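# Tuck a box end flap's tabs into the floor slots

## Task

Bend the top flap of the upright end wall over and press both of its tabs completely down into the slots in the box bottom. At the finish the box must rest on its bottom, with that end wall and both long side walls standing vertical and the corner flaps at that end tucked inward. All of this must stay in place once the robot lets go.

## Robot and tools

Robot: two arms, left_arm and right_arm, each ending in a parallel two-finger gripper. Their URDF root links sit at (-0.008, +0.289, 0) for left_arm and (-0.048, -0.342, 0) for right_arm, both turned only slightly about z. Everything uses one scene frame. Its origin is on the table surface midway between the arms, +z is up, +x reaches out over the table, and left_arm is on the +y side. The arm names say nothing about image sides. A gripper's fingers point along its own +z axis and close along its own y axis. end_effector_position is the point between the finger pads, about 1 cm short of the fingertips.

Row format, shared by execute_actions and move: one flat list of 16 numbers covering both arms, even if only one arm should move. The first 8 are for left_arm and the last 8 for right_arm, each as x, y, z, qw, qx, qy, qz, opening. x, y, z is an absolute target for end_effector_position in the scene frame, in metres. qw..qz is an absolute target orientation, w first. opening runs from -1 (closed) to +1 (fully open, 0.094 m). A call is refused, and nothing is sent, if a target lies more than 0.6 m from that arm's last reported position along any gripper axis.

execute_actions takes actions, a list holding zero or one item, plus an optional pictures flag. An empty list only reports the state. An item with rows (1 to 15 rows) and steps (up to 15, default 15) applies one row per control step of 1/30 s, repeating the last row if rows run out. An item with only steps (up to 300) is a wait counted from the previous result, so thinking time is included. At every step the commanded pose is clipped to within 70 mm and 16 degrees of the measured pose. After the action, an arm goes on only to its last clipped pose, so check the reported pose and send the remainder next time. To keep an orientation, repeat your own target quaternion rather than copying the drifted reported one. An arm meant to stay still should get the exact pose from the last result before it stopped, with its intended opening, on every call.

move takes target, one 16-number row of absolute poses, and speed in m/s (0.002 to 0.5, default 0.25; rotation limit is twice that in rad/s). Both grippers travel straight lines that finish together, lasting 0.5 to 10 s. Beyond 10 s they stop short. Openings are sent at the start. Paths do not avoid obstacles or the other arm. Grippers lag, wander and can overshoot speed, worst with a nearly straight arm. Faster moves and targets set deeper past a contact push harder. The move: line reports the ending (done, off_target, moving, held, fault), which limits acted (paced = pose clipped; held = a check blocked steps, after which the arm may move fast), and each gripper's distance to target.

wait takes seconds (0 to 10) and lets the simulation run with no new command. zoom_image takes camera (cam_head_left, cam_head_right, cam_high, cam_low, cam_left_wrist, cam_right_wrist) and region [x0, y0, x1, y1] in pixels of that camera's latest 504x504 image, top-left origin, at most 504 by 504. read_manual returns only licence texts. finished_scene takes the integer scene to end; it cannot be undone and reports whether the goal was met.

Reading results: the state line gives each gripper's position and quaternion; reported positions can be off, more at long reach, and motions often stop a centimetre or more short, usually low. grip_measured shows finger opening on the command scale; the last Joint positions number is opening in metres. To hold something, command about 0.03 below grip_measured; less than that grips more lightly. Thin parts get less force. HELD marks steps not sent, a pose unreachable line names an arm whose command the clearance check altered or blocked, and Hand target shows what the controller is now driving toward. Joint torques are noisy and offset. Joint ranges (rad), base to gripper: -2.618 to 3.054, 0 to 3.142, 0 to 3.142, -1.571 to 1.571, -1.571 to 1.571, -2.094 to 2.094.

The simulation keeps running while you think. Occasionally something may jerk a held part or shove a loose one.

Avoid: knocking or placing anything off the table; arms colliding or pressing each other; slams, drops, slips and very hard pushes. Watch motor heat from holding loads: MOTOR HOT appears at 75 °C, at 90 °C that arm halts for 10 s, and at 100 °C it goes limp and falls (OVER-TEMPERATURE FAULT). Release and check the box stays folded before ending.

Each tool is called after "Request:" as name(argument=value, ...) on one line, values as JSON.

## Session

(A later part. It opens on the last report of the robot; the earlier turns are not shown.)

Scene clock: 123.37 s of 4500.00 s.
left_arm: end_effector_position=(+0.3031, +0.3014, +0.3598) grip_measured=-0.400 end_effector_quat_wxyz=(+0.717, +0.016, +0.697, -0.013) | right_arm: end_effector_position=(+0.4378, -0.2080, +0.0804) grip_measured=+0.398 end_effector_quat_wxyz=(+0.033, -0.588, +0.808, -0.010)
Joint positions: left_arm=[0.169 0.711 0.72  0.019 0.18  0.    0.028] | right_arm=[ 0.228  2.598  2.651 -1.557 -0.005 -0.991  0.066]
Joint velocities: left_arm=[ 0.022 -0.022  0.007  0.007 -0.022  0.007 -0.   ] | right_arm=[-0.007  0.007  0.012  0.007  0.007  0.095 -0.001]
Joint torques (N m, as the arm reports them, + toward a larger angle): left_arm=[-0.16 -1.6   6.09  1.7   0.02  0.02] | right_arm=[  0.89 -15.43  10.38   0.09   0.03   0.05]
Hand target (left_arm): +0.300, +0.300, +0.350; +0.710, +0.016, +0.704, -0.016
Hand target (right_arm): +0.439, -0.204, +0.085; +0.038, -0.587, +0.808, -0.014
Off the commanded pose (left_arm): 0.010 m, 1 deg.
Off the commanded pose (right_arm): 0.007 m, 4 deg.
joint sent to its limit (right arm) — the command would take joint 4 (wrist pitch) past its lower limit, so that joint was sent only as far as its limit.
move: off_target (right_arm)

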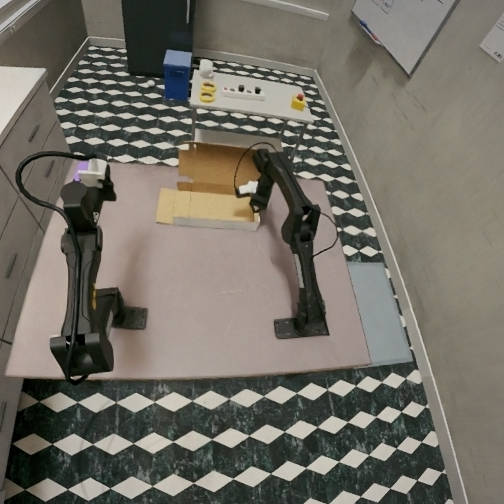

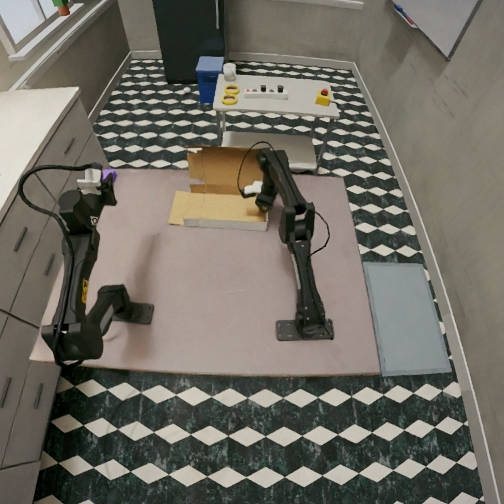

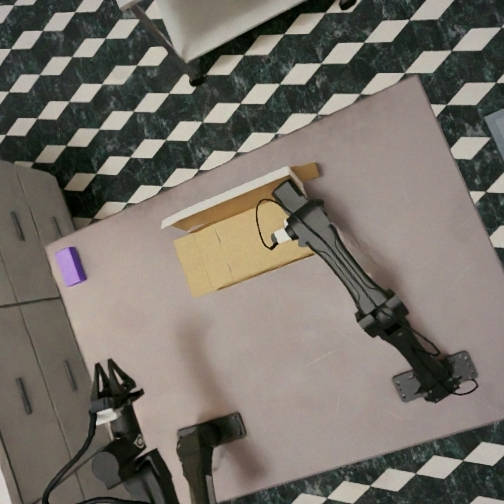

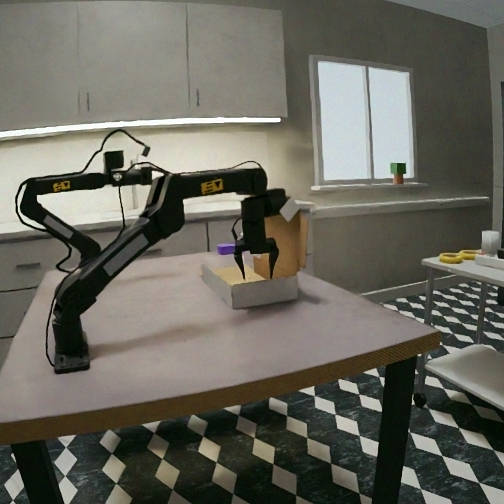

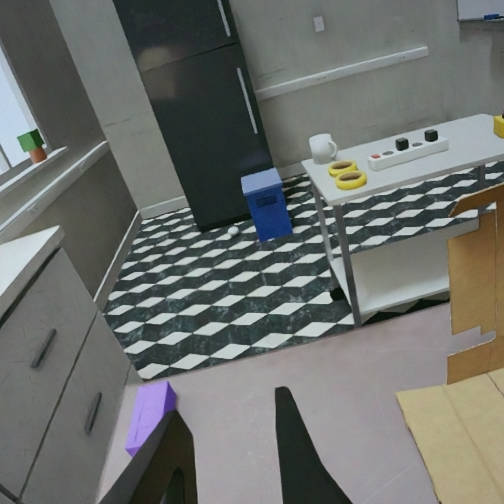

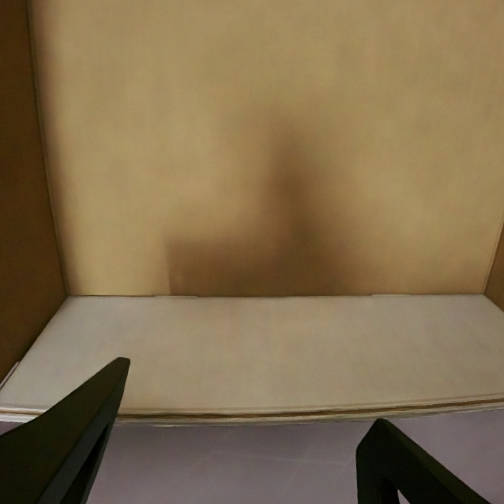

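Request:
move(target=[0.3,0.3,0.35,0.71,0.016,0.704,-0.016,-0.4,0.433,-0.214,0.078,0,-0.588,0.809,0,0.4], speed=0.03)

Request:
move(target=[0.3,0.3,0.35,0.71,0.016,0.704,-0.016,-0.4,0.433,-0.214,0.052,0,-0.588,0.809,0,0.4], speed=0.02)

Scene clock: 128.87 s of 4500.00 s.
left_arm: end_effector_position=(+0.3031, +0.3014, +0.3598) grip_measured=-0.400 end_effector_quat_wxyz=(+0.717, +0.016, +0.697, -0.013) | right_arm: end_effector_position=(+0.4379, -0.2079, +0.0806) grip_measured=+0.398 end_effector_quat_wxyz=(+0.033, -0.587, +0.808, -0.010)
Joint positions: left_arm=[0.169 0.711 0.72  0.019 0.18  0.    0.028] | right_arm=[ 0.228  2.598  2.652 -1.557 -0.005 -0.99   0.066]
Joint velocities: left_arm=[ 0.017 -0.002 -0.012 -0.051 -0.022  0.051 -0.001] | right_arm=[-0.002  0.002  0.002 -0.095  0.095 -0.051  0.   ]
Joint torques (N m, as the arm reports them, + toward a larger angle): left_arm=[-0.16 -1.51  6.25  1.72  0.01  0.02] | right_arm=[ -0.67 -16.65   5.07   0.1    0.02  -0.11]
Hand target (left_arm): +0.300, +0.300, +0.350; +0.710, +0.016, +0.704, -0.016
Hand target (right_arm): +0.433, -0.214, +0.078; +0.020, -0.588, +0.809, -0.007
Off the commanded pose (left_arm): 0.010 m, 1 deg.
Off the commanded pose (right_arm): 0.008 m, 4 deg.
joint sent to its limit (right arm) — the command would take joint 4 (wrist pitch) past its lower limit, so that joint was sent only as far as its limit.
After step 90, 1.13 s passed at rest.
move: off_target (right_arm)

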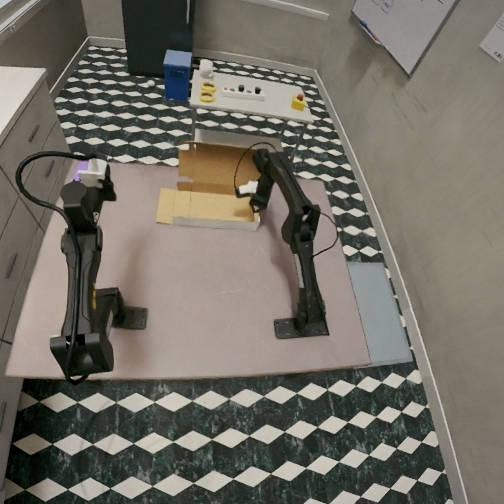

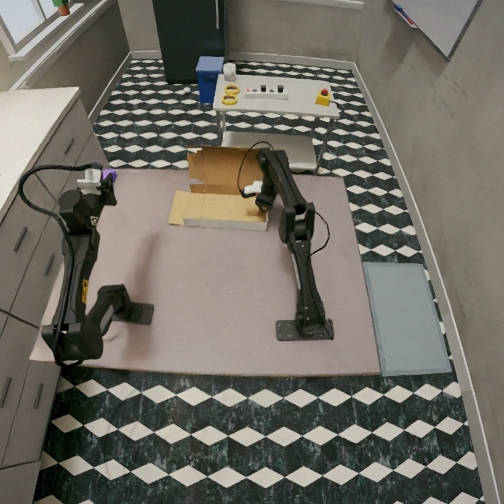

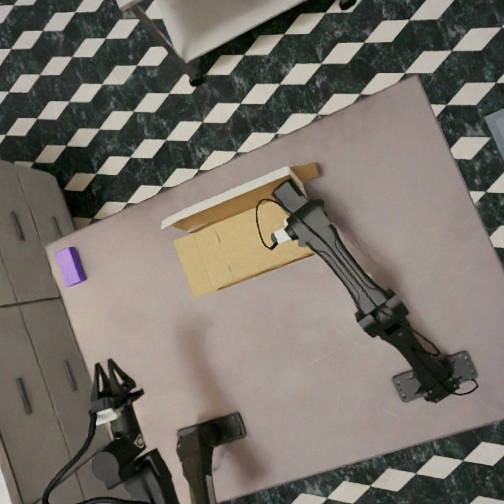

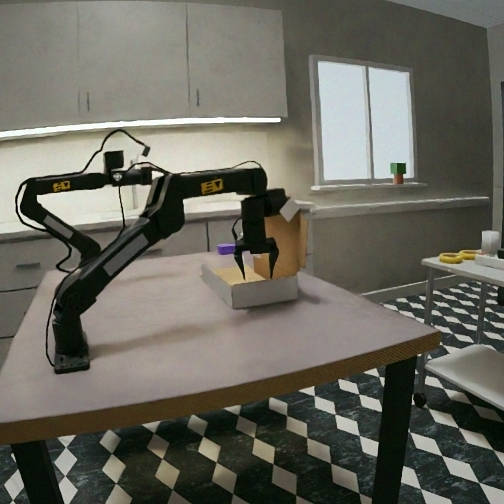

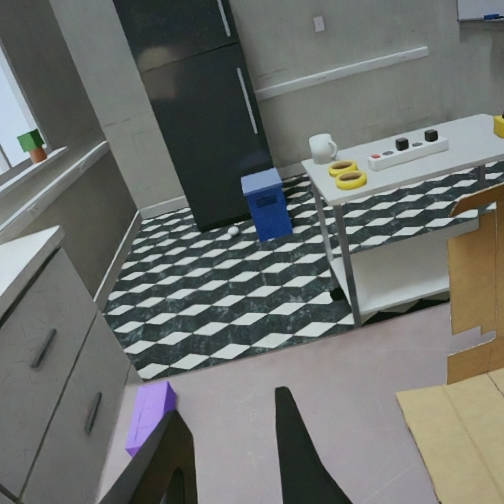

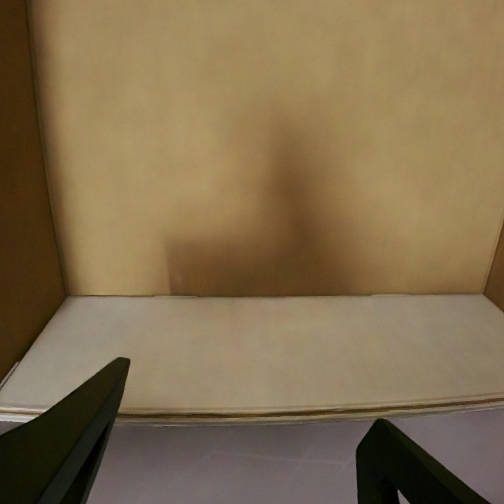

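Scene clock: 130.80 s of 4500.00 s.
left_arm: end_effector_position=(+0.3031, +0.3014, +0.3598) grip_measured=-0.400 end_effector_quat_wxyz=(+0.717, +0.016, +0.697, -0.013) | right_arm: end_effector_position=(+0.4381, -0.2080, +0.0764) grip_measured=+0.398 end_effector_quat_wxyz=(+0.030, -0.588, +0.809, -0.009)
Joint positions: left_arm=[0.169 0.711 0.72  0.019 0.18  0.    0.028] | right_arm=[ 0.228  2.606  2.652 -1.555 -0.005 -0.99   0.066]
Joint velocities: left_arm=[ 0.022 -0.002 -0.017 -0.051 -0.022  0.007  0.   ] | right_arm=[-0.002  0.007 -0.002 -0.007 -0.007  0.095 -0.001]
Joint torques (N m, as the arm reports them, + toward a larger angle): left_arm=[-0.3  -1.56  6.12  1.71  0.02  0.03] | right_arm=[ -0.66 -13.35   4.39   0.21   0.02  -0.11]
Hand target (left_arm): +0.300, +0.300, +0.350; +0.710, +0.016, +0.704, -0.016
Hand target (right_arm): +0.432, -0.214, +0.053; -0.000, -0.588, +0.809, +0.001
Off the commanded pose (left_arm): 0.010 m, 1 deg.
Off the commanded pose (right_arm): 0.026 m, 4 deg.
move: off_target (right_arm)

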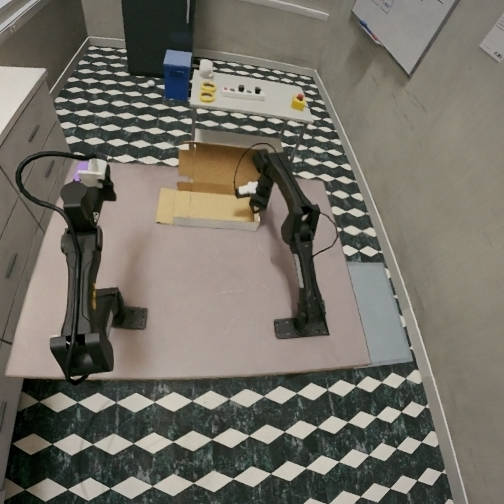

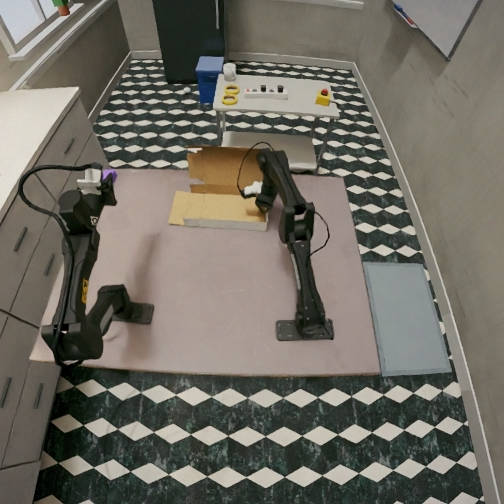

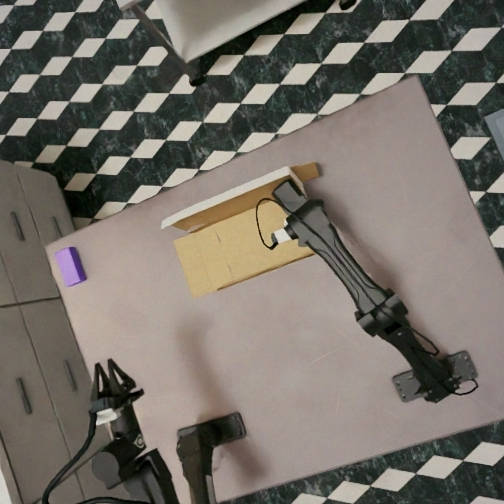

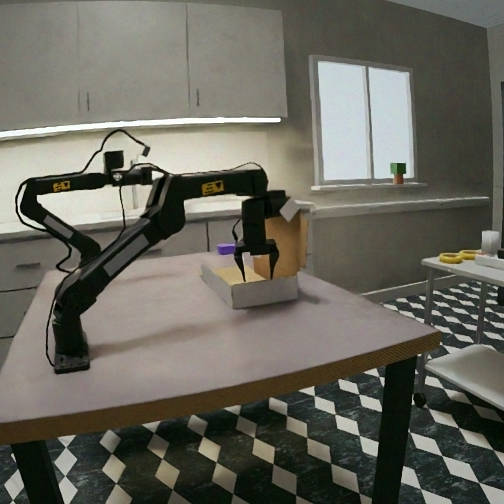

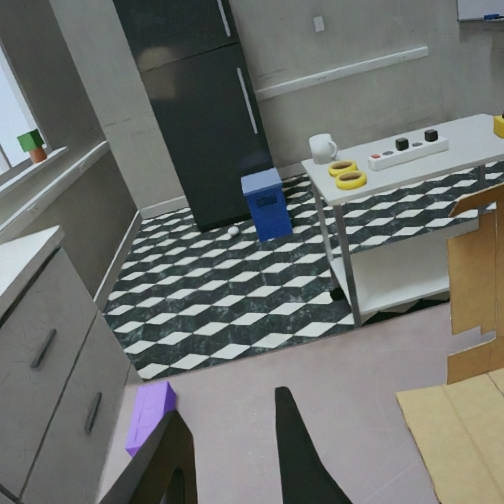

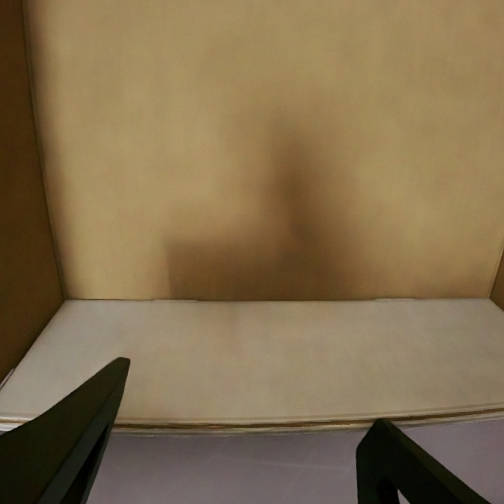

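Request:
move(target=[0.3,0.3,0.35,0.71,0.016,0.704,-0.016,-0.4,0.437,-0.209,0.04,0,-0.588,0.809,0,0.4], speed=0.02)

Scene clock: 136.57 s of 4500.00 s.
left_arm: end_effector_position=(+0.3031, +0.3014, +0.3598) grip_measured=-0.400 end_effector_quat_wxyz=(+0.717, +0.016, +0.697, -0.013) | right_arm: end_effector_position=(+0.4422, -0.2078, +0.0748) grip_measured=+0.398 end_effector_quat_wxyz=(+0.035, -0.587, +0.808, -0.013)
Joint positions: left_arm=[0.169 0.711 0.72  0.019 0.18  0.    0.028] | right_arm=[ 0.228  2.61   2.652 -1.537  0.    -0.99   0.066]
Joint velocities: left_arm=[ 0.022 -0.017  0.002  0.037  0.022  0.022  0.   ] | right_arm=[ 0.012 -0.002 -0.002 -0.066 -0.081 -0.051  0.001]
Joint torques (N m, as the arm reports them, + toward a larger angle): left_arm=[-0.22 -1.55  6.25  1.69  0.03  0.07] | right_arm=[  0.06 -11.64   4.29   0.32  -0.03  -0.03]
Hand target (left_arm): +0.300, +0.300, +0.350; +0.710, +0.016, +0.704, -0.016
Hand target (right_arm): +0.435, -0.209, +0.041; -0.000, -0.588, +0.809, +0.001
Off the commanded pose (left_arm): 0.010 m, 1 deg.
Off the commanded pose (right_arm): 0.035 m, 4 deg.
After step 90, 0.73 s passed at rest.
move: off_target (right_arm)

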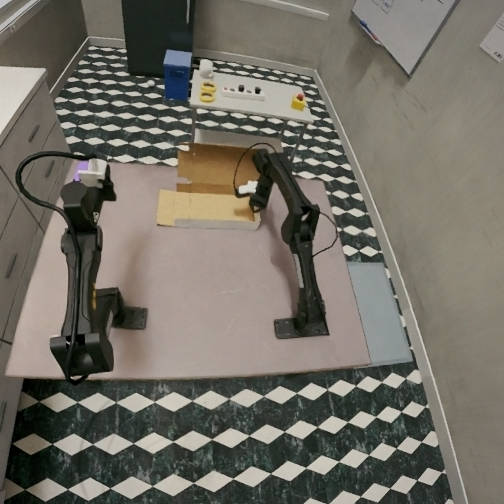

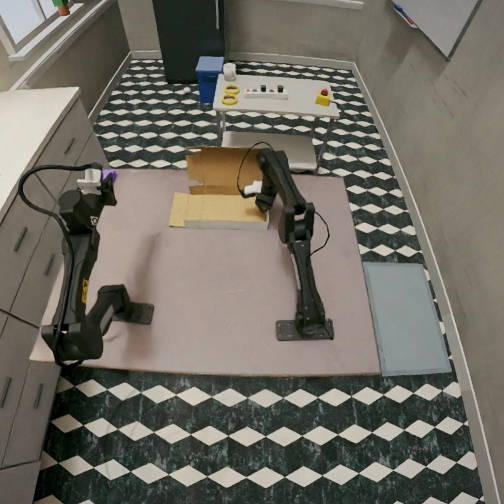

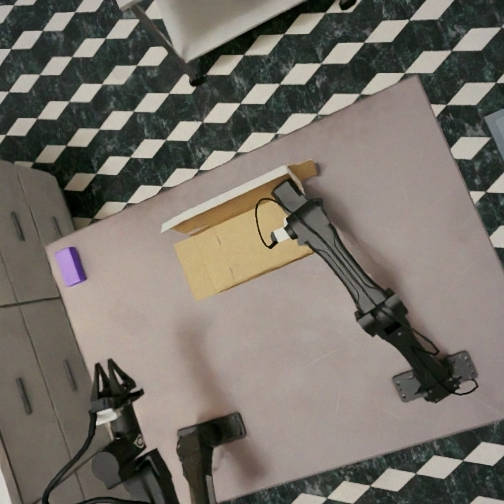

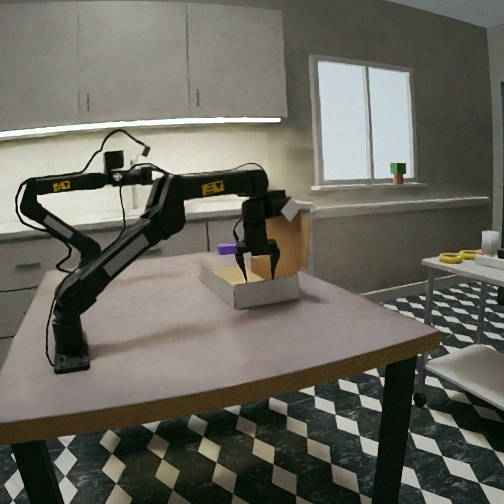

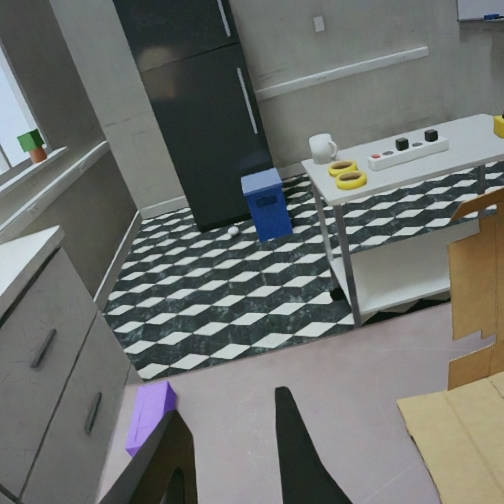

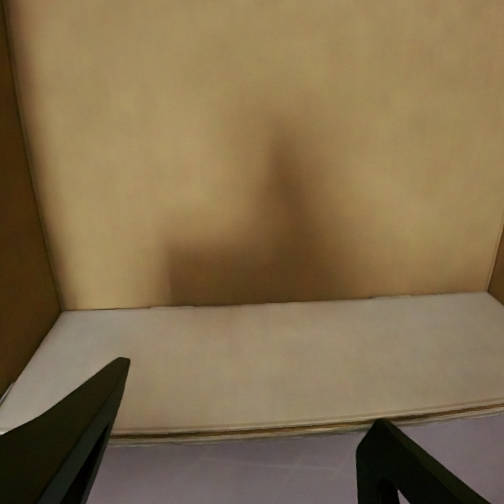

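Request:
move(target=[0.3,0.3,0.35,0.71,0.016,0.704,-0.016,-0.4,0.41,-0.215,0.11,0,-0.588,0.809,0,0.4], speed=0.08)

Request:
move(target=[0.3,0.3,0.35,0.71,0.016,0.704,-0.016,-0.4,0.30,-0.30,0.14,0,-0.588,0.809,0,0.4])

Request:
zoom_image(camera="cam_low", region=[170,170,330,330])

Request:
zoom_image(camera="cam_high", region=[140,140,360,320])

Scene clock: 142.27 s of 4500.00 s.
left_arm: end_effector_position=(+0.3031, +0.3014, +0.3598) grip_measured=-0.400 end_effector_quat_wxyz=(+0.717, +0.016, +0.697, -0.013) | right_arm: end_effector_position=(+0.4172, -0.2147, +0.1081) grip_measured=+0.398 end_effector_quat_wxyz=(+0.029, -0.587, +0.809, -0.012)
Joint positions: left_arm=[0.169 0.711 0.72  0.019 0.18  0.    0.028] | right_arm=[ 0.228  2.459  2.503 -1.552  0.001 -0.99   0.066]
Joint velocities: left_arm=[ 0.017 -0.007 -0.012  0.007 -0.037  0.007 -0.   ] | right_arm=[-0.002 -0.002 -0.027  0.022 -0.022  0.066  0.001]
Joint torques (N m, as the arm reports them, + toward a larger angle): left_arm=[-0.1  -1.55  6.24  1.69  0.03  0.04] | right_arm=[  0.33 -16.39   5.86   0.05  -0.04   0.  ]
Hand target (left_arm): +0.300, +0.300, +0.350; +0.710, +0.016, +0.704, -0.016
Hand target (right_arm): +0.410, -0.215, +0.110; +0.021, -0.588, +0.809, -0.008
Off the commanded pose (left_arm): 0.010 m, 1 deg.
Off the commanded pose (right_arm): 0.007 m, 4 deg.
joint sent to its limit (right arm) — the command would take joint 4 (wrist pitch) past its lower limit, so that joint was sent only as far as its limit.
After step 90, 1.73 s passed at rest.
move: off_target (right_arm)

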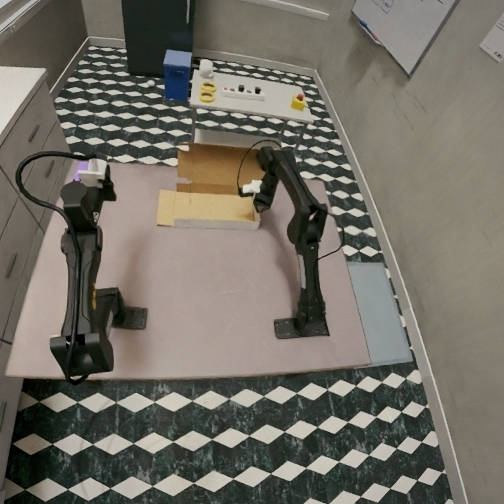

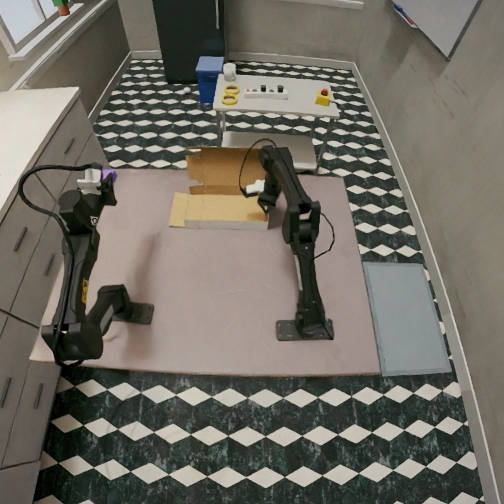

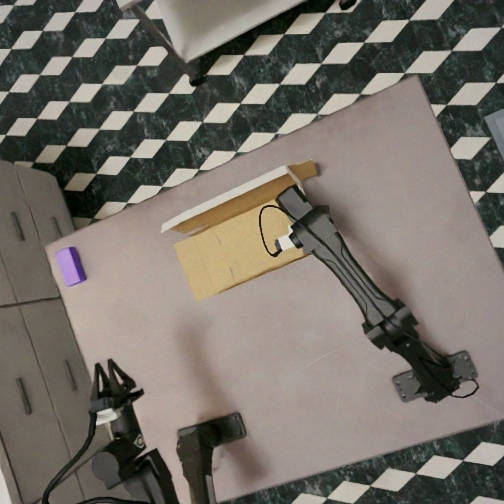

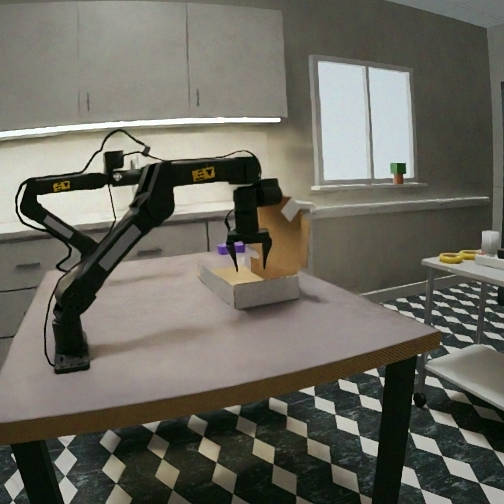

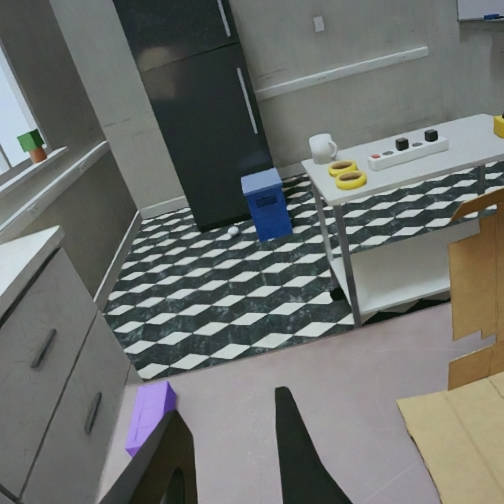

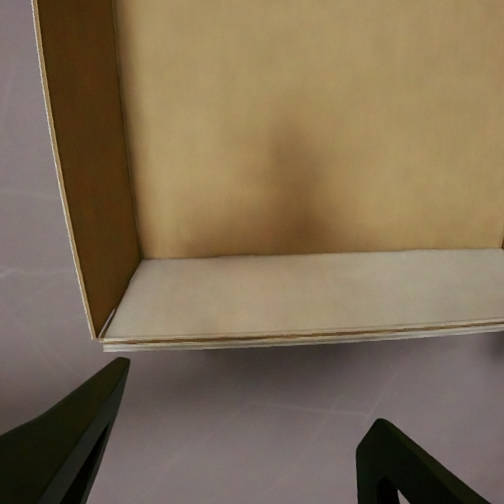

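Scene clock: 143.37 s of 4500.00 s.
left_arm: end_effector_position=(+0.3031, +0.3014, +0.3598) grip_measured=-0.400 end_effector_quat_wxyz=(+0.717, +0.016, +0.697, -0.013) | right_arm: end_effector_position=(+0.3024, -0.2975, +0.1424) grip_measured=+0.398 end_effector_quat_wxyz=(-0.001, -0.585, +0.811, +0.000)
Joint positions: left_arm=[0.169 0.711 0.72  0.019 0.18  0.    0.028] | right_arm=[ 0.086  1.89   1.735 -1.419  0.001 -1.125  0.066]
Joint velocities: left_arm=[-0.002 -0.012  0.007 -0.066 -0.11   0.007 -0.001] | right_arm=[-0.002  0.002  0.002 -0.022  0.007 -0.022 -0.002]
Joint torques (N m, as the arm reports them, + toward a larger angle): left_arm=[-0.26 -1.5   6.26  1.69  0.01  0.03] | right_arm=[ -0.49 -10.97   5.95   0.13  -0.02  -0.12]
Hand target (left_arm): +0.300, +0.300, +0.350; +0.710, +0.016, +0.704, -0.016
Hand target (right_arm): +0.300, -0.299, +0.142; -0.000, -0.588, +0.809, +0.000
Off the commanded pose (left_arm): 0.010 m, 1 deg.
Off the commanded pose (right_arm): 0.004 m, 0 deg.
move: done

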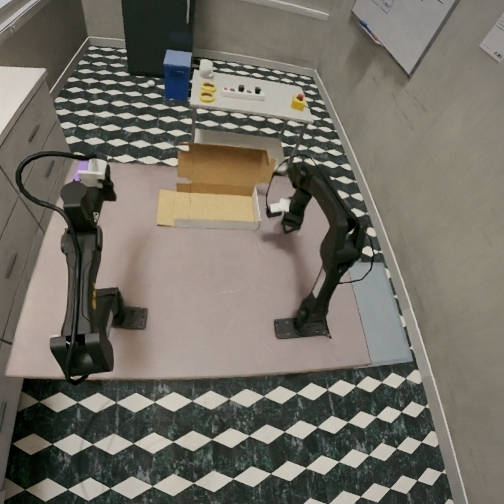

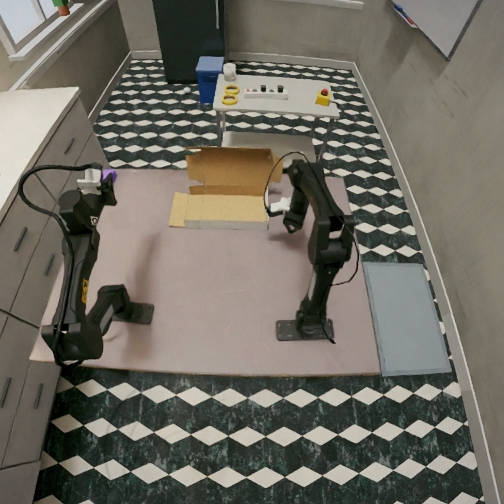

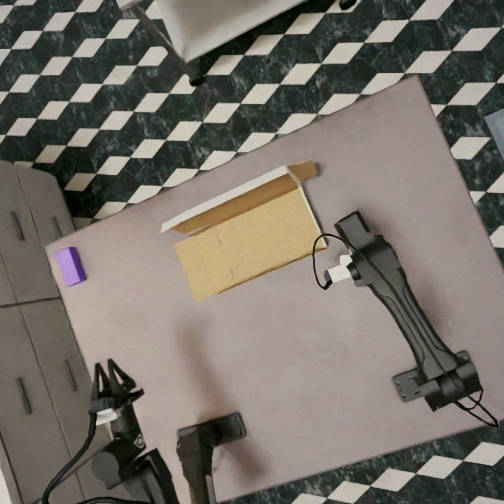

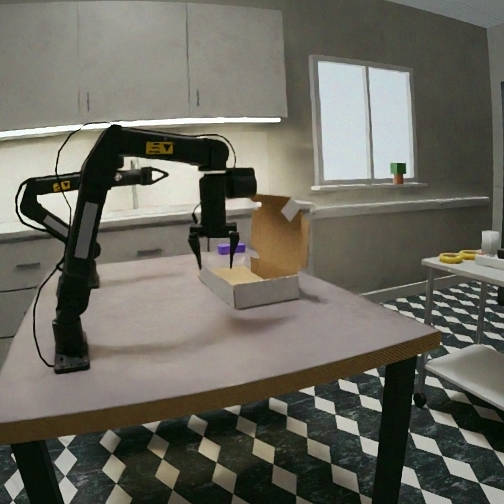

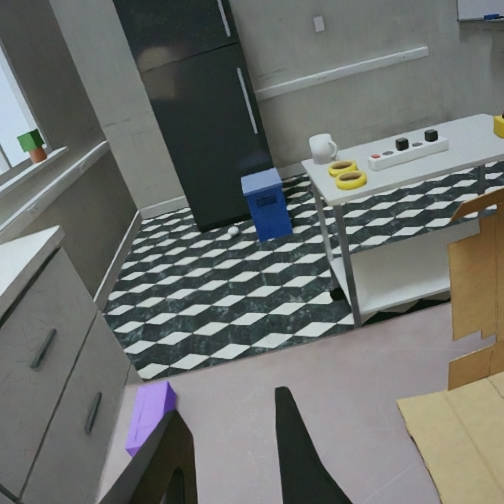

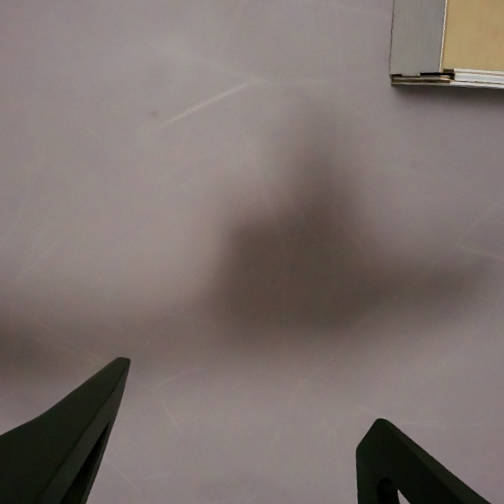

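Region (170, 170, 330, 330) of cam_low's 504x504 image, scaled by 3.150, with more detail than that image has.

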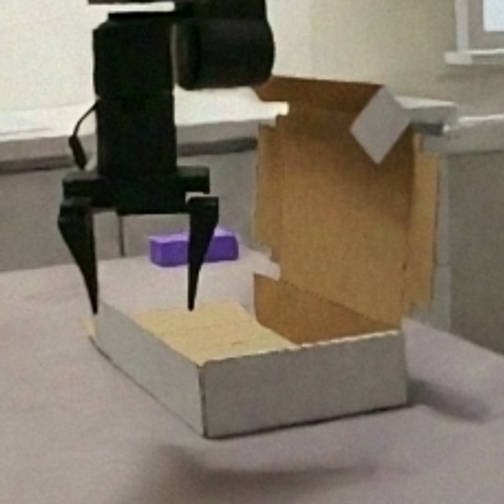

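Region (140, 140, 360, 320) of cam_high's 504x504 image, scaled by 2.291, with more detail than that image has; it fills the top 412 rows of this view, and the rest is white.

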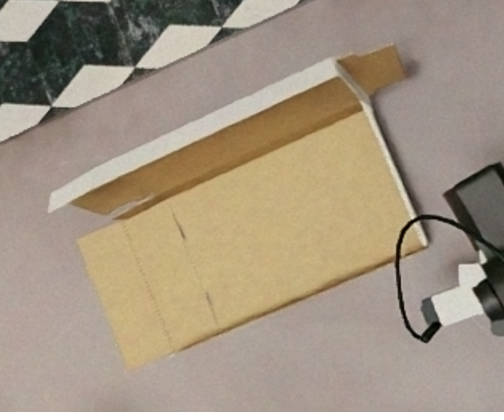

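Request:
finished_scene(scene=2)

The scene is finished: the task was done.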